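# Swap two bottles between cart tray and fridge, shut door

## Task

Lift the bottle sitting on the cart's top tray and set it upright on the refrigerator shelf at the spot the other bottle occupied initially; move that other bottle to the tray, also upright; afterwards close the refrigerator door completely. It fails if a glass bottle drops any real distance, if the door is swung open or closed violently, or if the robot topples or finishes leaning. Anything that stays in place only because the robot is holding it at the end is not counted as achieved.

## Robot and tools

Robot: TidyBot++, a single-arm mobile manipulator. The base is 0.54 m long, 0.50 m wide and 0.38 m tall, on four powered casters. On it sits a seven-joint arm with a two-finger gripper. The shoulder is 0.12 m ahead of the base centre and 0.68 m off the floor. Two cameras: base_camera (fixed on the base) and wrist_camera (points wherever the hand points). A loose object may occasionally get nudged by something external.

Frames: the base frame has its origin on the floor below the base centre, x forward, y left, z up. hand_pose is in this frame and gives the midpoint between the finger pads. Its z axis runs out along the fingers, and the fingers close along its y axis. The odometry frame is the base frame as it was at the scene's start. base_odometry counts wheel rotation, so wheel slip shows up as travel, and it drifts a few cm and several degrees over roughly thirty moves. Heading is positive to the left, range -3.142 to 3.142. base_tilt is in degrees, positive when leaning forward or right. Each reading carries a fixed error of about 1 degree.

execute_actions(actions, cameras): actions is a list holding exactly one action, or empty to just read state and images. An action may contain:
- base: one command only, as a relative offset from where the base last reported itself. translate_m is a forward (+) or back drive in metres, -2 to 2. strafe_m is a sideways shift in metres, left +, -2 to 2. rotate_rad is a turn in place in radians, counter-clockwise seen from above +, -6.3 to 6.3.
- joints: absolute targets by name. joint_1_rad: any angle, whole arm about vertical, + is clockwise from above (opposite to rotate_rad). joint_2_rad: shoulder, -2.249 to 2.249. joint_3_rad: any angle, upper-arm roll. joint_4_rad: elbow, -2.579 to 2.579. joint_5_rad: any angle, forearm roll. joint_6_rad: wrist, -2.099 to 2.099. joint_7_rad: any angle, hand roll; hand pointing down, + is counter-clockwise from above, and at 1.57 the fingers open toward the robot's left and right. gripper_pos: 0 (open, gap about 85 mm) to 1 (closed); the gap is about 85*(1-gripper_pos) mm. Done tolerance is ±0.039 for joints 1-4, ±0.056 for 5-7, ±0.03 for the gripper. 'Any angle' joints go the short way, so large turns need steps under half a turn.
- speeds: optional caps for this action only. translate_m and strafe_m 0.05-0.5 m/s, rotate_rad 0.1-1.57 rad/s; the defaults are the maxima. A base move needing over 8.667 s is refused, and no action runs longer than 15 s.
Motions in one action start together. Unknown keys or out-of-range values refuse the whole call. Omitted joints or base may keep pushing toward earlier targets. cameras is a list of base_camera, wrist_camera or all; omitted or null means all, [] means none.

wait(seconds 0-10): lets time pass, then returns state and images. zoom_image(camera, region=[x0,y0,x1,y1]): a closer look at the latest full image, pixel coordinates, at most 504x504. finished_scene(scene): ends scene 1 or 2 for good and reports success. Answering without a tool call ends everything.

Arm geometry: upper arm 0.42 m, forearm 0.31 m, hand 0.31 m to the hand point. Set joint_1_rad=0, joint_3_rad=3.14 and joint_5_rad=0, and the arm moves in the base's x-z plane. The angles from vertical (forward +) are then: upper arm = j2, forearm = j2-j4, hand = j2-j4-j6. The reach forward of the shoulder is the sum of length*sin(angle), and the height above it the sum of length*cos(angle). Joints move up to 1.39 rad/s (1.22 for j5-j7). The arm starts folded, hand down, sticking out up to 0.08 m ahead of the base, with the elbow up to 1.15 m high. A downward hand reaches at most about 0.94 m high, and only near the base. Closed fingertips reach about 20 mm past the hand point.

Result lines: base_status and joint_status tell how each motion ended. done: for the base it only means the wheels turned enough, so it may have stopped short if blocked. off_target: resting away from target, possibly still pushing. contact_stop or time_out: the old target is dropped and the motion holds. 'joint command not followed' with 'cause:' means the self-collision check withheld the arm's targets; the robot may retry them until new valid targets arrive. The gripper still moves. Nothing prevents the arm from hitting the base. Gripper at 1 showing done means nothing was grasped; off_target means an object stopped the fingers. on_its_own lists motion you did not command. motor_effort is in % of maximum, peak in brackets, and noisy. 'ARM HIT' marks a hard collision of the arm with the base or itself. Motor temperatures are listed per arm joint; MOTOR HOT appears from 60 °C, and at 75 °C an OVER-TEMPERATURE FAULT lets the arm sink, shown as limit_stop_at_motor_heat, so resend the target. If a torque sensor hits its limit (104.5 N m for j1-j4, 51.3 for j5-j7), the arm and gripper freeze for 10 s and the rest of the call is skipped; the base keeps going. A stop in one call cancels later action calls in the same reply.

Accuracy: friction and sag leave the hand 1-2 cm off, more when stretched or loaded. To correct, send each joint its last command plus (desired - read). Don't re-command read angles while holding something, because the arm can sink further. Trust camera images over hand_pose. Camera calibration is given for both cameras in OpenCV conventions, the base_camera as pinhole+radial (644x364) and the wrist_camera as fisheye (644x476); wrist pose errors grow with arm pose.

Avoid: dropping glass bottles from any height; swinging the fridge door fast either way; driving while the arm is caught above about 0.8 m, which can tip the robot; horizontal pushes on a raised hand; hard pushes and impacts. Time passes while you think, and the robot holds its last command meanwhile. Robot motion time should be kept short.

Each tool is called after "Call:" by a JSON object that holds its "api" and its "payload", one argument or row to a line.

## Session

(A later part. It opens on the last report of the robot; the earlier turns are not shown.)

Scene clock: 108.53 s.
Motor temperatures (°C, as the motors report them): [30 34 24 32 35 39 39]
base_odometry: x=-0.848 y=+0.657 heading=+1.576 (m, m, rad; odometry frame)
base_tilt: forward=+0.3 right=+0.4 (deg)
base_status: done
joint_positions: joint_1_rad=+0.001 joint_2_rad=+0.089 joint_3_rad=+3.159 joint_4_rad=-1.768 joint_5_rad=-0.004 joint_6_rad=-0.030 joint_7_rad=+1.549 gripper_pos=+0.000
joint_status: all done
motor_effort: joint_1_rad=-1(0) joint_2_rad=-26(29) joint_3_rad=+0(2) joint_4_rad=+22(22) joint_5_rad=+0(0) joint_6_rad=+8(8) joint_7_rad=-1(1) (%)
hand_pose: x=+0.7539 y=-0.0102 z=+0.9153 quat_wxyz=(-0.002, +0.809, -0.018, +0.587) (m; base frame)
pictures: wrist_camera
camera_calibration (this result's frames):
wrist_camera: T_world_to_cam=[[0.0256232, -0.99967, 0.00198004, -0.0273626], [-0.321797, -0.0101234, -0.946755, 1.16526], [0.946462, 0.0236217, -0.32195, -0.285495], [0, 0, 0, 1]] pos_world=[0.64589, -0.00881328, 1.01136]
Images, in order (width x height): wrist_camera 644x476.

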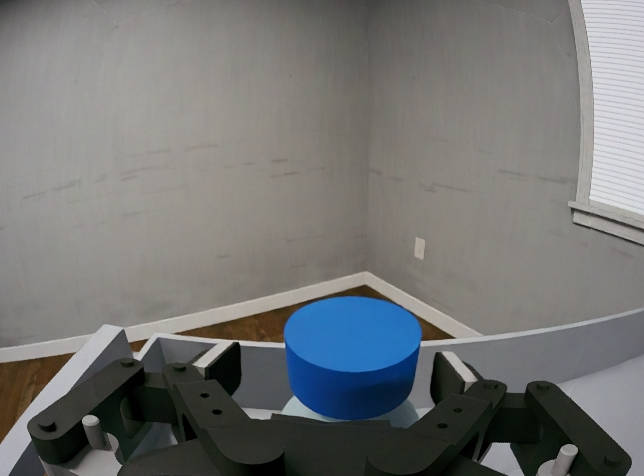

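Call:
{"api": "execute_actions", "payload": {
  "actions": [
    {"base":{"translate_m":0.01},"joints":{"gripper_pos":1}}
  ],
  "cameras": []
}}

Call:
{"api": "execute_actions", "payload": {
  "actions": [
    {"joints":{"joint_4_rad":-1.33,"joint_6_rad":-0.4}}
  ],
  "cameras": ["wrist_camera"]
}}

Call:
{"api": "execute_actions", "payload": {
  "actions": [
    {"base":{"translate_m":-0.79},"speeds":{"translate_m":0.4}}
  ],
  "cameras": []
}}

Call:
{"api": "execute_actions", "payload": {
  "actions": [
    {"base":{"strafe_m":-0.43},"joints":{"joint_1_rad":-0.03}}
  ],
  "cameras": []
}}

Call:
{"api": "execute_actions", "payload": {
  "actions": [
    {"base":{"rotate_rad":1.9},"speeds":{"rotate_rad":0.8}}
  ],
  "cameras": []
}}

Call:
{"api": "execute_actions", "payload": {
  "actions": [
    {"joints":{"joint_2_rad":1.1,"joint_4_rad":-0.6,"joint_6_rad":-0.1}}
  ],
  "cameras": []
}}

Call:
{"api": "execute_actions", "payload": {
  "actions": [
    {"joints":{"joint_2_rad":2.08,"joint_4_rad":0.25,"joint_6_rad":0.1}}
  ]
}}

Scene clock: 125.67 s.
Motor temperatures (°C, as the motors report them): [30 33 24 32 35 40 39]
base_odometry: x=-0.848 y=+0.667 heading=+1.577 (m, m, rad; odometry frame)
base_tilt: forward=+0.3 right=+0.4 (deg)
base_status: done
joint_positions: joint_1_rad=+0.004 joint_2_rad=+0.088 joint_3_rad=+3.159 joint_4_rad=-1.769 joint_5_rad=-0.004 joint_6_rad=-0.028 joint_7_rad=+1.549 gripper_pos=+0.428
joint_status: gripper_pos off_target (ended at +0.428, target +1.000)
motor_effort: joint_1_rad=-1(3) joint_2_rad=-25(30) joint_3_rad=+1(3) joint_4_rad=+21(24) joint_5_rad=+0(1) joint_6_rad=+7(10) joint_7_rad=-1(2) (%)
hand_pose: x=+0.7537 y=-0.0117 z=+0.9162 quat_wxyz=(-0.001, +0.809, -0.018, +0.588) (m; base frame)
pictures: none
No camera images: the call's "cameras" was empty. Leave "cameras" out to get every camera's image.

Scene clock: 127.33 s.
Motor temperatures (°C, as the motors report them): [30 33 24 32 35 40 39]
base_odometry: x=-0.848 y=+0.667 heading=+1.577 (m, m, rad; odometry frame)
base_tilt: forward=+0.3 right=+0.4 (deg)
base_status: not commanded
joint_positions: joint_1_rad=+0.004 joint_2_rad=+0.097 joint_3_rad=+3.159 joint_4_rad=-1.371 joint_5_rad=-0.004 joint_6_rad=-0.393 joint_7_rad=+1.549 gripper_pos=+0.428
joint_status: joint_4_rad off_target (ended at -1.371, target -1.330); the others done
motor_effort: joint_1_rad=-1(1) joint_2_rad=-32(34) joint_3_rad=+0(1) joint_4_rad=+27(29) joint_5_rad=+0(1) joint_6_rad=+11(12) joint_7_rad=-1(1) (%)
hand_pose: x=+0.7710 y=-0.0114 z=+1.0435 quat_wxyz=(-0.001, +0.802, -0.018, +0.597) (m; base frame)
pictures: wrist_camera
camera_calibration (this result's frames):
wrist_camera: T_world_to_cam=[[0.0247718, -0.999686, 0.00375885, -0.0304684], [-0.297611, -0.0109641, -0.954624, 1.28157], [0.954366, 0.0225291, -0.297789, -0.291648], [0, 0, 0, 1]] pos_world=[0.660504, -0.00983702, 1.13669]
Images, in order (width x height): wrist_camera 644x476.

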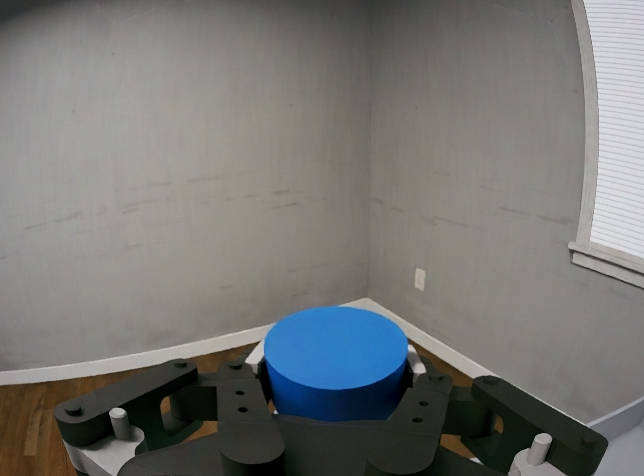

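Scene clock: 130.60 s.
Motor temperatures (°C, as the motors report them): [30 33 24 32 35 40 39]
base_odometry: x=-0.844 y=-0.123 heading=+1.577 (m, m, rad; odometry frame)
base_tilt: forward=+0.3 right=+0.4 (deg)
base_status: done
joint_positions: joint_1_rad=+0.007 joint_2_rad=+0.106 joint_3_rad=+3.159 joint_4_rad=-1.371 joint_5_rad=-0.004 joint_6_rad=-0.397 joint_7_rad=+1.549 gripper_pos=+0.428
joint_status: not commanded
motor_effort: joint_1_rad=-1(7) joint_2_rad=-32(37) joint_3_rad=+0(5) joint_4_rad=+26(28) joint_5_rad=+0(2) joint_6_rad=+11(11) joint_7_rad=-1(1) (%)
hand_pose: x=+0.7738 y=-0.0135 z=+1.0367 quat_wxyz=(+0.000, +0.806, -0.019, +0.592) (m; base frame)
pictures: none
No camera images: the call's "cameras" was empty. Leave "cameras" out to get every camera's image.

Scene clock: 132.83 s.
Motor temperatures (°C, as the motors report them): [30 33 24 32 35 40 39]
base_odometry: x=-0.413 y=-0.121 heading=+1.576 (m, m, rad; odometry frame)
base_tilt: forward=+0.3 right=+0.4 (deg)
base_status: done
joint_positions: joint_1_rad=-0.026 joint_2_rad=+0.106 joint_3_rad=+3.162 joint_4_rad=-1.370 joint_5_rad=-0.004 joint_6_rad=-0.397 joint_7_rad=+1.549 gripper_pos=+0.428
joint_status: all done
motor_effort: joint_1_rad=-2(4) joint_2_rad=-33(34) joint_3_rad=+0(3) joint_4_rad=+26(27) joint_5_rad=+0(1) joint_6_rad=+11(11) joint_7_rad=-1(1) (%)
hand_pose: x=+0.7740 y=+0.0062 z=+1.0366 quat_wxyz=(-0.009, +0.806, -0.007, +0.592) (m; base frame)
pictures: none
No camera images: the call's "cameras" was empty. Leave "cameras" out to get every camera's image.

Scene clock: 136.10 s.
Motor temperatures (°C, as the motors report them): [30 33 24 32 35 40 39]
base_odometry: x=-0.413 y=-0.121 heading=-2.807 (m, m, rad; odometry frame)
base_tilt: forward=+0.3 right=+0.4 (deg)
base_status: done
joint_positions: joint_1_rad=-0.032 joint_2_rad=+0.106 joint_3_rad=+3.157 joint_4_rad=-1.370 joint_5_rad=-0.004 joint_6_rad=-0.397 joint_7_rad=+1.549 gripper_pos=+0.428
joint_status: not commanded
motor_effort: joint_1_rad=-1(5) joint_2_rad=-33(34) joint_3_rad=+1(3) joint_4_rad=+26(28) joint_5_rad=+0(1) joint_6_rad=+11(12) joint_7_rad=-1(1) (%)
hand_pose: x=+0.7738 y=+0.0138 z=+1.0367 quat_wxyz=(-0.013, +0.806, -0.002, +0.592) (m; base frame)
pictures: none
No camera images: the call's "cameras" was empty. Leave "cameras" out to get every camera's image.

Scene clock: 138.63 s.
Motor temperatures (°C, as the motors report them): [30 33 24 32 35 40 39]
base_odometry: x=-0.413 y=-0.121 heading=-2.807 (m, m, rad; odometry frame)
base_tilt: forward=+0.3 right=+0.4 (deg)
base_status: not commanded
joint_positions: joint_1_rad=-0.032 joint_2_rad=+1.140 joint_3_rad=+3.157 joint_4_rad=-0.643 joint_5_rad=-0.004 joint_6_rad=-0.154 joint_7_rad=+1.549 gripper_pos=+0.428
joint_status: joint_2_rad off_target (ended at +1.140, target +1.100); joint_4_rad off_target (ended at -0.643, target -0.600); the others done
motor_effort: joint_1_rad=-1(1) joint_2_rad=-66(71) joint_3_rad=-1(1) joint_4_rad=+26(28) joint_5_rad=+0(1) joint_6_rad=+11(11) joint_7_rad=-1(1) (%)
hand_pose: x=+1.0991 y=+0.0271 z=+0.6800 quat_wxyz=(-0.009, +0.824, +0.004, +0.567) (m; base frame)
pictures: none
No camera images: the call's "cameras" was empty. Leave "cameras" out to get every camera's image.

Scene clock: 141.10 s.
Motor temperatures (°C, as the motors report them): [30 34 24 32 35 40 39]
base_odometry: x=-0.413 y=-0.121 heading=-2.807 (m, m, rad; odometry frame)
base_tilt: forward=+0.3 right=+0.4 (deg)
base_status: not commanded
joint_positions: joint_1_rad=-0.032 joint_2_rad=+2.115 joint_3_rad=+3.157 joint_4_rad=+0.210 joint_5_rad=-0.004 joint_6_rad=+0.047 joint_7_rad=+1.549 gripper_pos=+0.428
joint_status: joint_4_rad off_target (ended at +0.210, target +0.250); the others done
motor_effort: joint_1_rad=-1(1) joint_2_rad=-63(73) joint_3_rad=-1(1) joint_4_rad=+25(29) joint_5_rad=+0(0) joint_6_rad=+12(13) joint_7_rad=-1(1) (%)
hand_pose: x=+1.0738 y=+0.0344 z=+0.2727 quat_wxyz=(-0.014, +0.801, +0.010, +0.599) (m; base frame)
pictures: base_camera, wrist_camera
camera_calibration (this result's frames):
wrist_camera: T_world_to_cam=[[0.0842814, -0.996328, 0.0150712, -0.0563784], [-0.292431, -0.0391906, -0.955483, 0.632084], [0.952565, 0.0761222, -0.29466, -0.812034], [0, 0, 0, 1]] pos_world=[0.963108, 0.0304142, 0.365522]
Images, in order (width x height): base_camera 644x364, wrist_camera 644x476.

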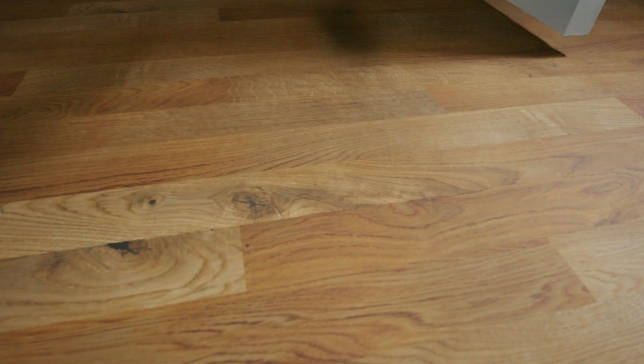

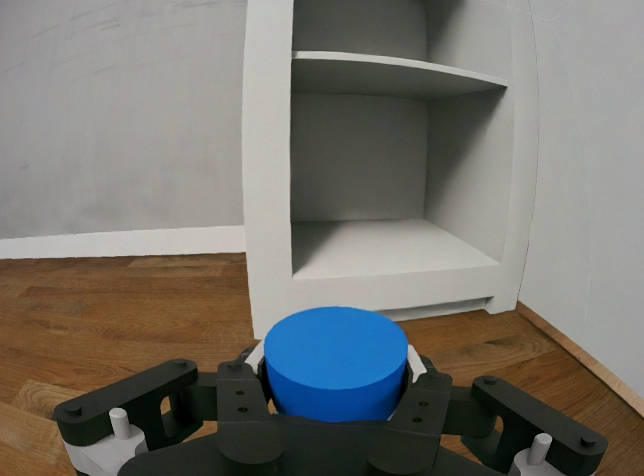

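Call:
{"api": "execute_actions", "payload": {
  "actions": [
    {"base":{"translate_m":0.3},"joints":{"joint_1_rad":0.018,"joint_2_rad":2.04}}
  ],
  "cameras": ["wrist_camera"]
}}

Call:
{"api": "execute_actions", "payload": {
  "actions": [
    {"base":{"translate_m":0.49},"speeds":{"translate_m":0.2}}
  ]
}}

Call:
{"api": "execute_actions", "payload": {
  "actions": [
    {"joints":{"joint_6_rad":0.13,"joint_2_rad":2.14}}
  ],
  "cameras": ["wrist_camera"]
}}

Scene clock: 147.43 s.
Motor temperatures (°C, as the motors report them): [30 34 24 32 35 40 39]
base_odometry: x=-0.697 y=-0.220 heading=-2.807 (m, m, rad; odometry frame)
base_tilt: forward=+0.3 right=+0.4 (deg)
base_status: done
joint_positions: joint_1_rad=+0.009 joint_2_rad=+2.095 joint_3_rad=+3.157 joint_4_rad=+0.211 joint_5_rad=-0.004 joint_6_rad=+0.048 joint_7_rad=+1.549 gripper_pos=+0.428
joint_status: joint_2_rad off_target (ended at +2.095, target +2.040); the others done
motor_effort: joint_1_rad=-1(2) joint_2_rad=-66(69) joint_3_rad=-1(2) joint_4_rad=+26(28) joint_5_rad=+0(0) joint_6_rad=+12(12) joint_7_rad=-1(1) (%)
hand_pose: x=+1.0825 y=-0.0049 z=+0.2923 quat_wxyz=(-0.002, +0.795, -0.007, +0.607) (m; base frame)
pictures: wrist_camera
camera_calibration (this result's frames):
wrist_camera: T_world_to_cam=[[0.0429072, -0.998949, 0.0161466, -0.0521727], [-0.273716, -0.0272968, -0.961423, 0.633303], [0.960853, 0.0368324, -0.2746, -0.82656], [0, 0, 0, 1]] pos_world=[0.969786, -0.00438648, 0.382742]
Images, in order (width x height): wrist_camera 644x476.

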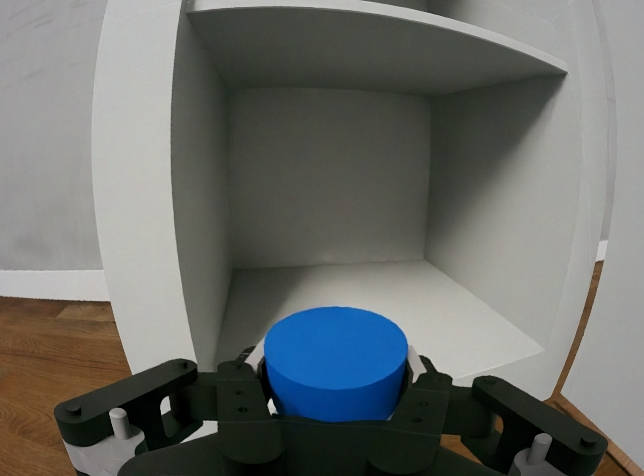

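Scene clock: 150.67 s.
Motor temperatures (°C, as the motors report them): [30 34 24 32 35 40 39]
base_odometry: x=-1.159 y=-0.381 heading=-2.806 (m, m, rad; odometry frame)
base_tilt: forward=+0.3 right=+0.4 (deg)
base_status: done
joint_positions: joint_1_rad=+0.009 joint_2_rad=+2.095 joint_3_rad=+3.157 joint_4_rad=+0.211 joint_5_rad=-0.004 joint_6_rad=+0.048 joint_7_rad=+1.549 gripper_pos=+0.428
joint_status: not commanded
motor_effort: joint_1_rad=-1(3) joint_2_rad=-65(67) joint_3_rad=-1(2) joint_4_rad=+27(26) joint_5_rad=+0(1) joint_6_rad=+12(13) joint_7_rad=-1(1) (%)
hand_pose: x=+1.0827 y=-0.0053 z=+0.2927 quat_wxyz=(-0.002, +0.794, -0.007, +0.607) (m; base frame)
pictures: base_camera, wrist_camera
camera_calibration (this result's frames):
wrist_camera: T_world_to_cam=[[0.0425522, -0.998963, 0.0161708, -0.0521469], [-0.273274, -0.0272057, -0.961551, 0.633338], [0.960995, 0.036497, -0.274149, -0.826884], [0, 0, 0, 1]] pos_world=[0.969925, -0.00468367, 0.383141]
Images, in order (width x height): base_camera 644x364, wrist_camera 644x476.

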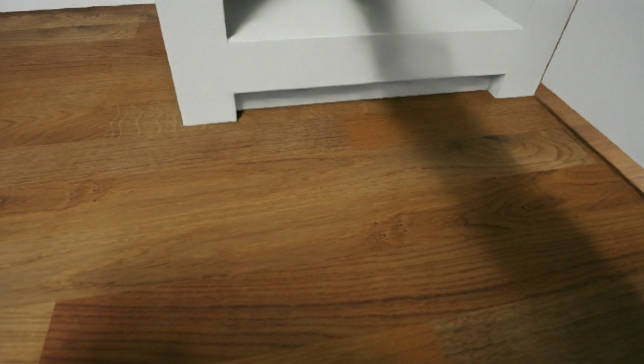

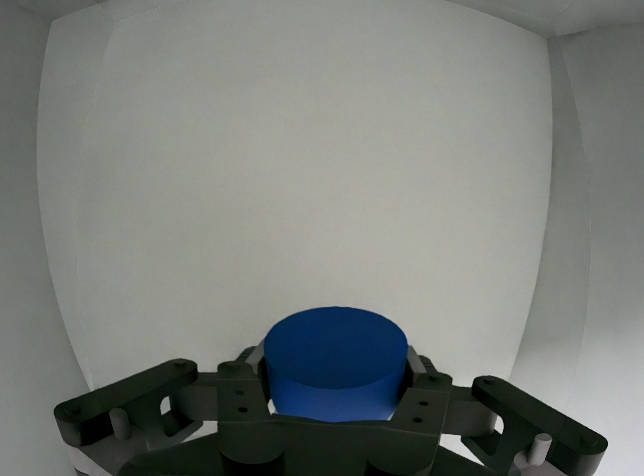

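Scene clock: 151.63 s.
Motor temperatures (°C, as the motors report them): [30 34 24 32 35 40 39]
base_odometry: x=-1.159 y=-0.381 heading=-2.806 (m, m, rad; odometry frame)
base_tilt: forward=+0.3 right=+0.4 (deg)
base_status: not commanded
joint_positions: joint_1_rad=+0.009 joint_2_rad=+2.155 joint_3_rad=+3.157 joint_4_rad=+0.217 joint_5_rad=-0.004 joint_6_rad=+0.088 joint_7_rad=+1.549 gripper_pos=+0.428
joint_status: all done
motor_effort: joint_1_rad=-1(3) joint_2_rad=-62(66) joint_3_rad=-1(1) joint_4_rad=+25(26) joint_5_rad=+0(1) joint_6_rad=+11(11) joint_7_rad=-1(1) (%)
hand_pose: x=+1.0626 y=-0.0049 z=+0.2513 quat_wxyz=(-0.002, +0.798, -0.007, +0.602) (m; base frame)
pictures: wrist_camera
camera_calibration (this result's frames):
wrist_camera: T_world_to_cam=[[0.0431805, -0.998953, 0.0151115, -0.0506589], [-0.286241, -0.0268617, -0.957781, 0.600839], [0.957184, 0.0370319, -0.287102, -0.811685], [0, 0, 0, 1]] pos_world=[0.951104, -0.00440799, 0.343202]
Images, in order (width x height): wrist_camera 644x476.

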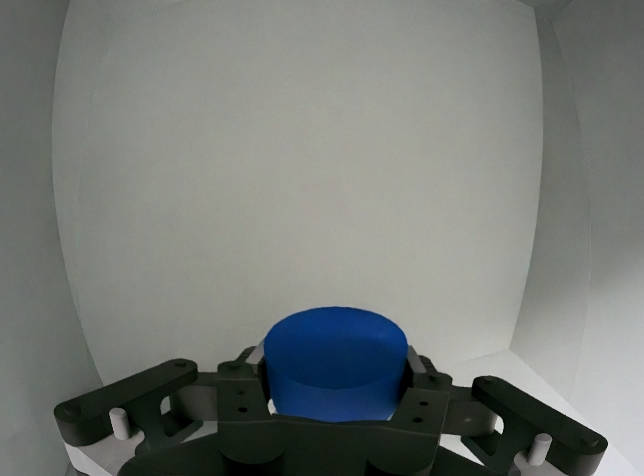

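Call:
{"api": "execute_actions", "payload": {
  "actions": [
    {"joints":{"gripper_pos":0}}
  ],
  "cameras": []
}}

Call:
{"api": "execute_actions", "payload": {
  "actions": [
    {"base":{"translate_m":-0.95}}
  ],
  "cameras": ["wrist_camera"]
}}

Call:
{"api": "execute_actions", "payload": {
  "actions": [
    {"base":{"rotate_rad":0.15},"joints":{"joint_2_rad":0.83,"joint_4_rad":-1.7,"joint_6_rad":0.9,"gripper_pos":1}}
  ],
  "cameras": []
}}

Call:
{"api": "execute_actions", "payload": {
  "actions": [
    {"base":{"strafe_m":-0.95}}
  ]
}}

Scene clock: 160.60 s.
Motor temperatures (°C, as the motors report them): [30 34 24 32 35 40 39]
base_odometry: x=-1.159 y=-0.381 heading=-2.806 (m, m, rad; odometry frame)
base_tilt: forward=+0.3 right=+0.4 (deg)
base_status: not commanded
joint_positions: joint_1_rad=+0.009 joint_2_rad=+2.148 joint_3_rad=+3.157 joint_4_rad=+0.237 joint_5_rad=-0.004 joint_6_rad=+0.100 joint_7_rad=+1.549 gripper_pos=+0.000
joint_status: all done
motor_effort: joint_1_rad=-1(1) joint_2_rad=-55(62) joint_3_rad=-1(0) joint_4_rad=+21(25) joint_5_rad=+0(0) joint_6_rad=+8(10) joint_7_rad=-1(1) (%)
hand_pose: x=+1.0701 y=-0.0048 z=+0.2729 quat_wxyz=(-0.003, +0.787, -0.007, +0.617) (m; base frame)
pictures: none
No camera images: the call's "cameras" was empty. Leave "cameras" out to get every camera's image.

Scene clock: 163.97 s.
Motor temperatures (°C, as the motors report them): [30 34 24 32 35 40 39]
base_odometry: x=-0.263 y=-0.067 heading=-2.805 (m, m, rad; odometry frame)
base_tilt: forward=+0.3 right=+0.4 (deg)
base_status: done
joint_positions: joint_1_rad=+0.013 joint_2_rad=+2.148 joint_3_rad=+3.157 joint_4_rad=+0.237 joint_5_rad=-0.004 joint_6_rad=+0.100 joint_7_rad=+1.549 gripper_pos=+0.000
joint_status: not commanded
motor_effort: joint_1_rad=-2(8) joint_2_rad=-56(58) joint_3_rad=-1(1) joint_4_rad=+21(22) joint_5_rad=-1(0) joint_6_rad=+8(8) joint_7_rad=-1(1) (%)
hand_pose: x=+1.0704 y=-0.0082 z=+0.2738 quat_wxyz=(-0.001, +0.786, -0.008, +0.618) (m; base frame)
pictures: wrist_camera
camera_calibration (this result's frames):
wrist_camera: T_world_to_cam=[[0.0392831, -0.999085, 0.0169309, -0.0509569], [-0.24809, -0.0261653, -0.968384, 0.586596], [0.96794, 0.0338407, -0.248891, -0.834539], [0, 0, 0, 1]] pos_world=[0.955315, -0.00732042, 0.361204]
Images, in order (width x height): wrist_camera 644x476.

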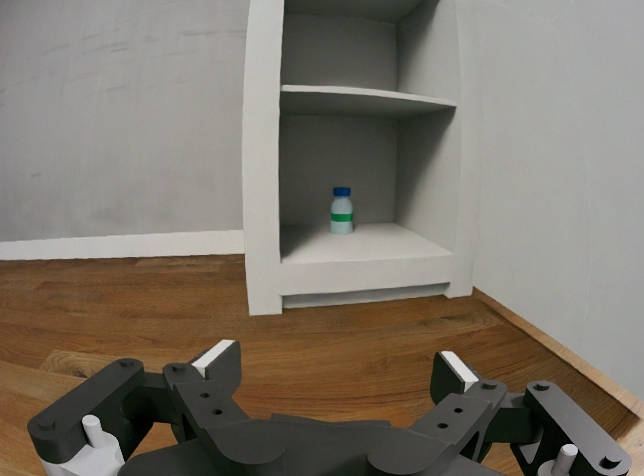

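Scene clock: 167.03 s.
Motor temperatures (°C, as the motors report them): [30 35 24 32 35 40 39]
base_odometry: x=-0.262 y=-0.067 heading=-2.655 (m, m, rad; odometry frame)
base_tilt: forward=+0.3 right=+0.4 (deg)
base_status: done
joint_positions: joint_1_rad=+0.014 joint_2_rad=+0.852 joint_3_rad=+3.157 joint_4_rad=-1.682 joint_5_rad=-0.004 joint_6_rad=+0.870 joint_7_rad=+1.549 gripper_pos=+0.999
joint_status: all done
motor_effort: joint_1_rad=-1(8) joint_2_rad=-46(61) joint_3_rad=+0(1) joint_4_rad=+15(21) joint_5_rad=+0(1) joint_6_rad=+8(8) joint_7_rad=-1(1) (%)
hand_pose: x=+0.9251 y=-0.0195 z=+0.6720 quat_wxyz=(+0.006, +0.739, -0.015, +0.674) (m; base frame)
pictures: none
No camera images: the call's "cameras" was empty. Leave "cameras" out to get every camera's image.

Scene clock: 170.30 s.
Motor temperatures (°C, as the motors report them): [30 35 24 32 35 40 39]
base_odometry: x=-0.708 y=+0.772 heading=-2.654 (m, m, rad; odometry frame)
base_tilt: forward=+0.3 right=+0.4 (deg)
base_status: done
joint_positions: joint_1_rad=+0.019 joint_2_rad=+0.851 joint_3_rad=+3.157 joint_4_rad=-1.683 joint_5_rad=-0.006 joint_6_rad=+0.870 joint_7_rad=+1.549 gripper_pos=+0.999
joint_status: not commanded
motor_effort: joint_1_rad=-1(7) joint_2_rad=-45(47) joint_3_rad=+0(3) joint_4_rad=+15(16) joint_5_rad=+0(0) joint_6_rad=+8(9) joint_7_rad=-1(1) (%)
hand_pose: x=+0.9247 y=-0.0236 z=+0.6721 quat_wxyz=(+0.007, +0.739, -0.017, +0.674) (m; base frame)
pictures: base_camera, wrist_camera
camera_calibration (this result's frames):
wrist_camera: T_world_to_cam=[[0.00974206, -0.999676, 0.0235131, -0.0444359], [-0.104838, -0.0244057, -0.99419, 0.820668], [0.994442, 0.00722039, -0.105042, -0.715658], [0, 0, 0, 1]] pos_world=[0.79815, -0.0192252, 0.74177]
Images, in order (width x height): base_camera 644x364, wrist_camera 644x476.

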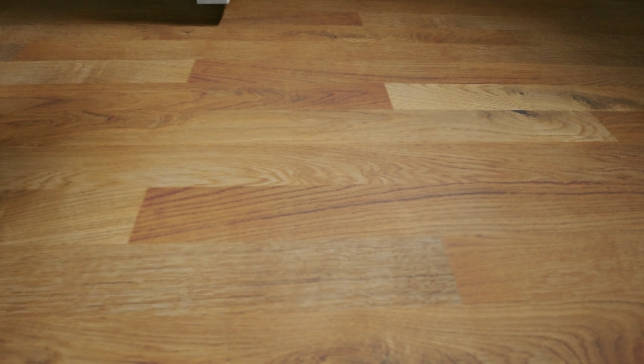

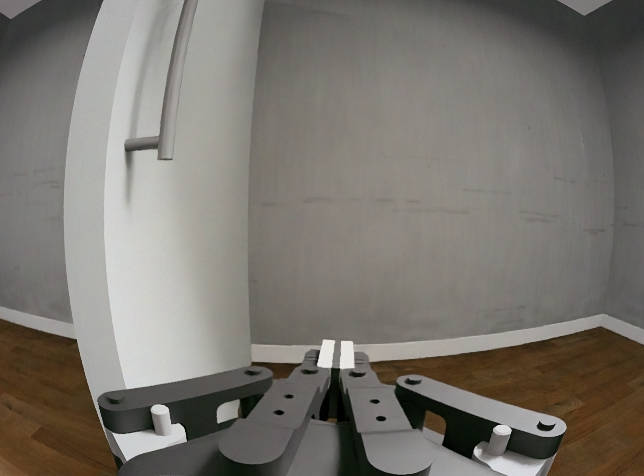

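Call:
{"api": "execute_actions", "payload": {
  "actions": [
    {"base":{"translate_m":0.45}}
  ],
  "cameras": []
}}

Call:
{"api": "execute_actions", "payload": {
  "actions": [
    {"base":{"strafe_m":0.6},"speeds":{"strafe_m":0.09}}
  ]
}}

Scene clock: 180.30 s.
Motor temperatures (°C, as the motors report them): [30 35 24 32 35 40 39]
base_odometry: x=-1.106 y=+0.561 heading=-2.655 (m, m, rad; odometry frame)
base_tilt: forward=+0.3 right=+0.4 (deg)
base_status: done
joint_positions: joint_1_rad=+0.019 joint_2_rad=+0.850 joint_3_rad=+3.157 joint_4_rad=-1.686 joint_5_rad=-0.006 joint_6_rad=+0.871 joint_7_rad=+1.549 gripper_pos=+0.999
joint_status: not commanded
motor_effort: joint_1_rad=-1(2) joint_2_rad=-45(48) joint_3_rad=+0(2) joint_4_rad=+15(16) joint_5_rad=+0(1) joint_6_rad=+9(9) joint_7_rad=-1(1) (%)
hand_pose: x=+0.9236 y=-0.0235 z=+0.6714 quat_wxyz=(+0.007, +0.740, -0.017, +0.673) (m; base frame)
pictures: none
No camera images: the call's "cameras" was empty. Leave "cameras" out to get every camera's image.

Scene clock: 187.53 s.
Motor temperatures (°C, as the motors report them): [30 35 24 32 35 40 39]
base_odometry: x=-0.825 y=+0.031 heading=-2.655 (m, m, rad; odometry frame)
base_tilt: forward=+0.3 right=+0.4 (deg)
base_status: done
joint_positions: joint_1_rad=+0.022 joint_2_rad=+0.850 joint_3_rad=+3.162 joint_4_rad=-1.687 joint_5_rad=-0.009 joint_6_rad=+0.871 joint_7_rad=+1.550 gripper_pos=+0.999
joint_status: not commanded
motor_effort: joint_1_rad=-1(7) joint_2_rad=-45(46) joint_3_rad=+0(4) joint_4_rad=+15(16) joint_5_rad=+0(2) joint_6_rad=+8(8) joint_7_rad=-1(1) (%)
hand_pose: x=+0.9233 y=-0.0292 z=+0.6713 quat_wxyz=(+0.011, +0.740, -0.020, +0.673) (m; base frame)
pictures: base_camera, wrist_camera
camera_calibration (this result's frames):
wrist_camera: T_world_to_cam=[[0.000867639, -0.999692, 0.0248116, -0.0427164], [-0.107243, -0.0247615, -0.993924, 0.821676], [0.994232, -0.00179851, -0.107232, -0.712944], [0, 0, 0, 1]] pos_world=[0.796989, -0.0236395, 0.741293]
Images, in order (width x height): base_camera 644x364, wrist_camera 644x476.

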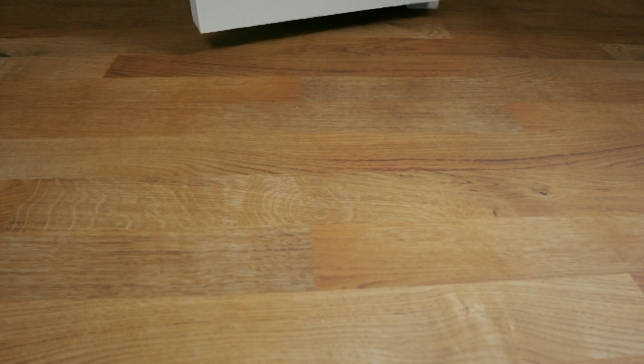

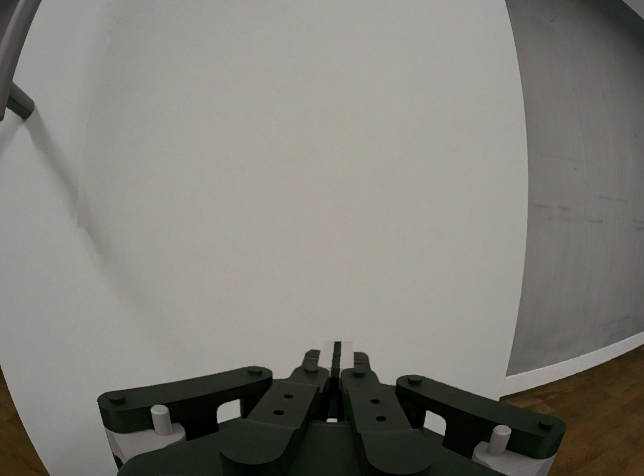

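Call:
{"api": "wait", "payload": {
  "seconds": 3
}}

Scene clock: 192.43 s.
Motor temperatures (°C, as the motors report them): [30 35 24 32 35 40 39]
base_odometry: x=-0.825 y=+0.031 heading=-2.655 (m, m, rad; odometry frame)
base_tilt: forward=+0.3 right=+0.4 (deg)
base_status: done
joint_positions: joint_1_rad=+0.022 joint_2_rad=+0.850 joint_3_rad=+3.162 joint_4_rad=-1.687 joint_5_rad=-0.009 joint_6_rad=+0.871 joint_7_rad=+1.550 gripper_pos=+0.999
joint_status: not commanded
motor_effort: joint_1_rad=-1(7) joint_2_rad=-46(46) joint_3_rad=+0(4) joint_4_rad=+15(16) joint_5_rad=+0(2) joint_6_rad=+8(8) joint_7_rad=-1(1) (%)
hand_pose: x=+0.9233 y=-0.0292 z=+0.6713 quat_wxyz=(+0.011, +0.740, -0.020, +0.673) (m; base frame)
wait: 3.00 s; at rest from the start
pictures: base_camera, wrist_camera
camera_calibration (this result's frames):
wrist_camera: T_world_to_cam=[[0.000867634, -0.999692, 0.0248114, -0.0427161], [-0.107244, -0.0247613, -0.993924, 0.821676], [0.994232, -0.0017985, -0.107232, -0.712944], [0, 0, 0, 1]] pos_world=[0.796989, -0.0236394, 0.741293]
Images, in order (width x height): base_camera 644x364, wrist_camera 644x476.

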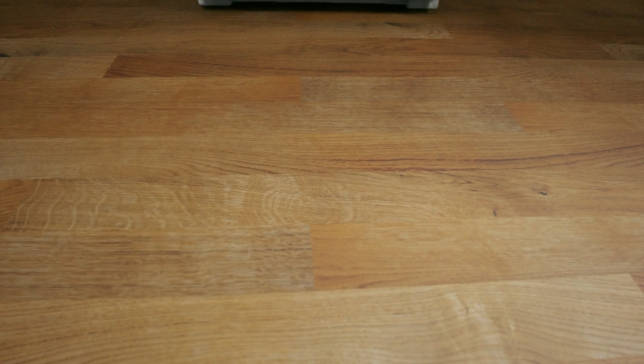

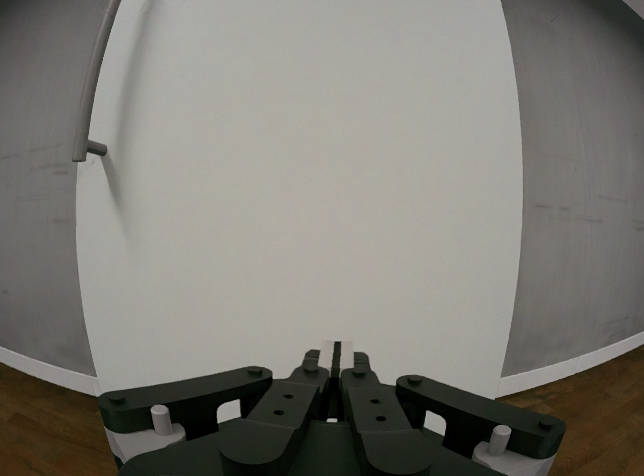

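Call:
{"api": "finished_scene", "payload": {
  "scene": 2
}}

The scene is finished: the task was done.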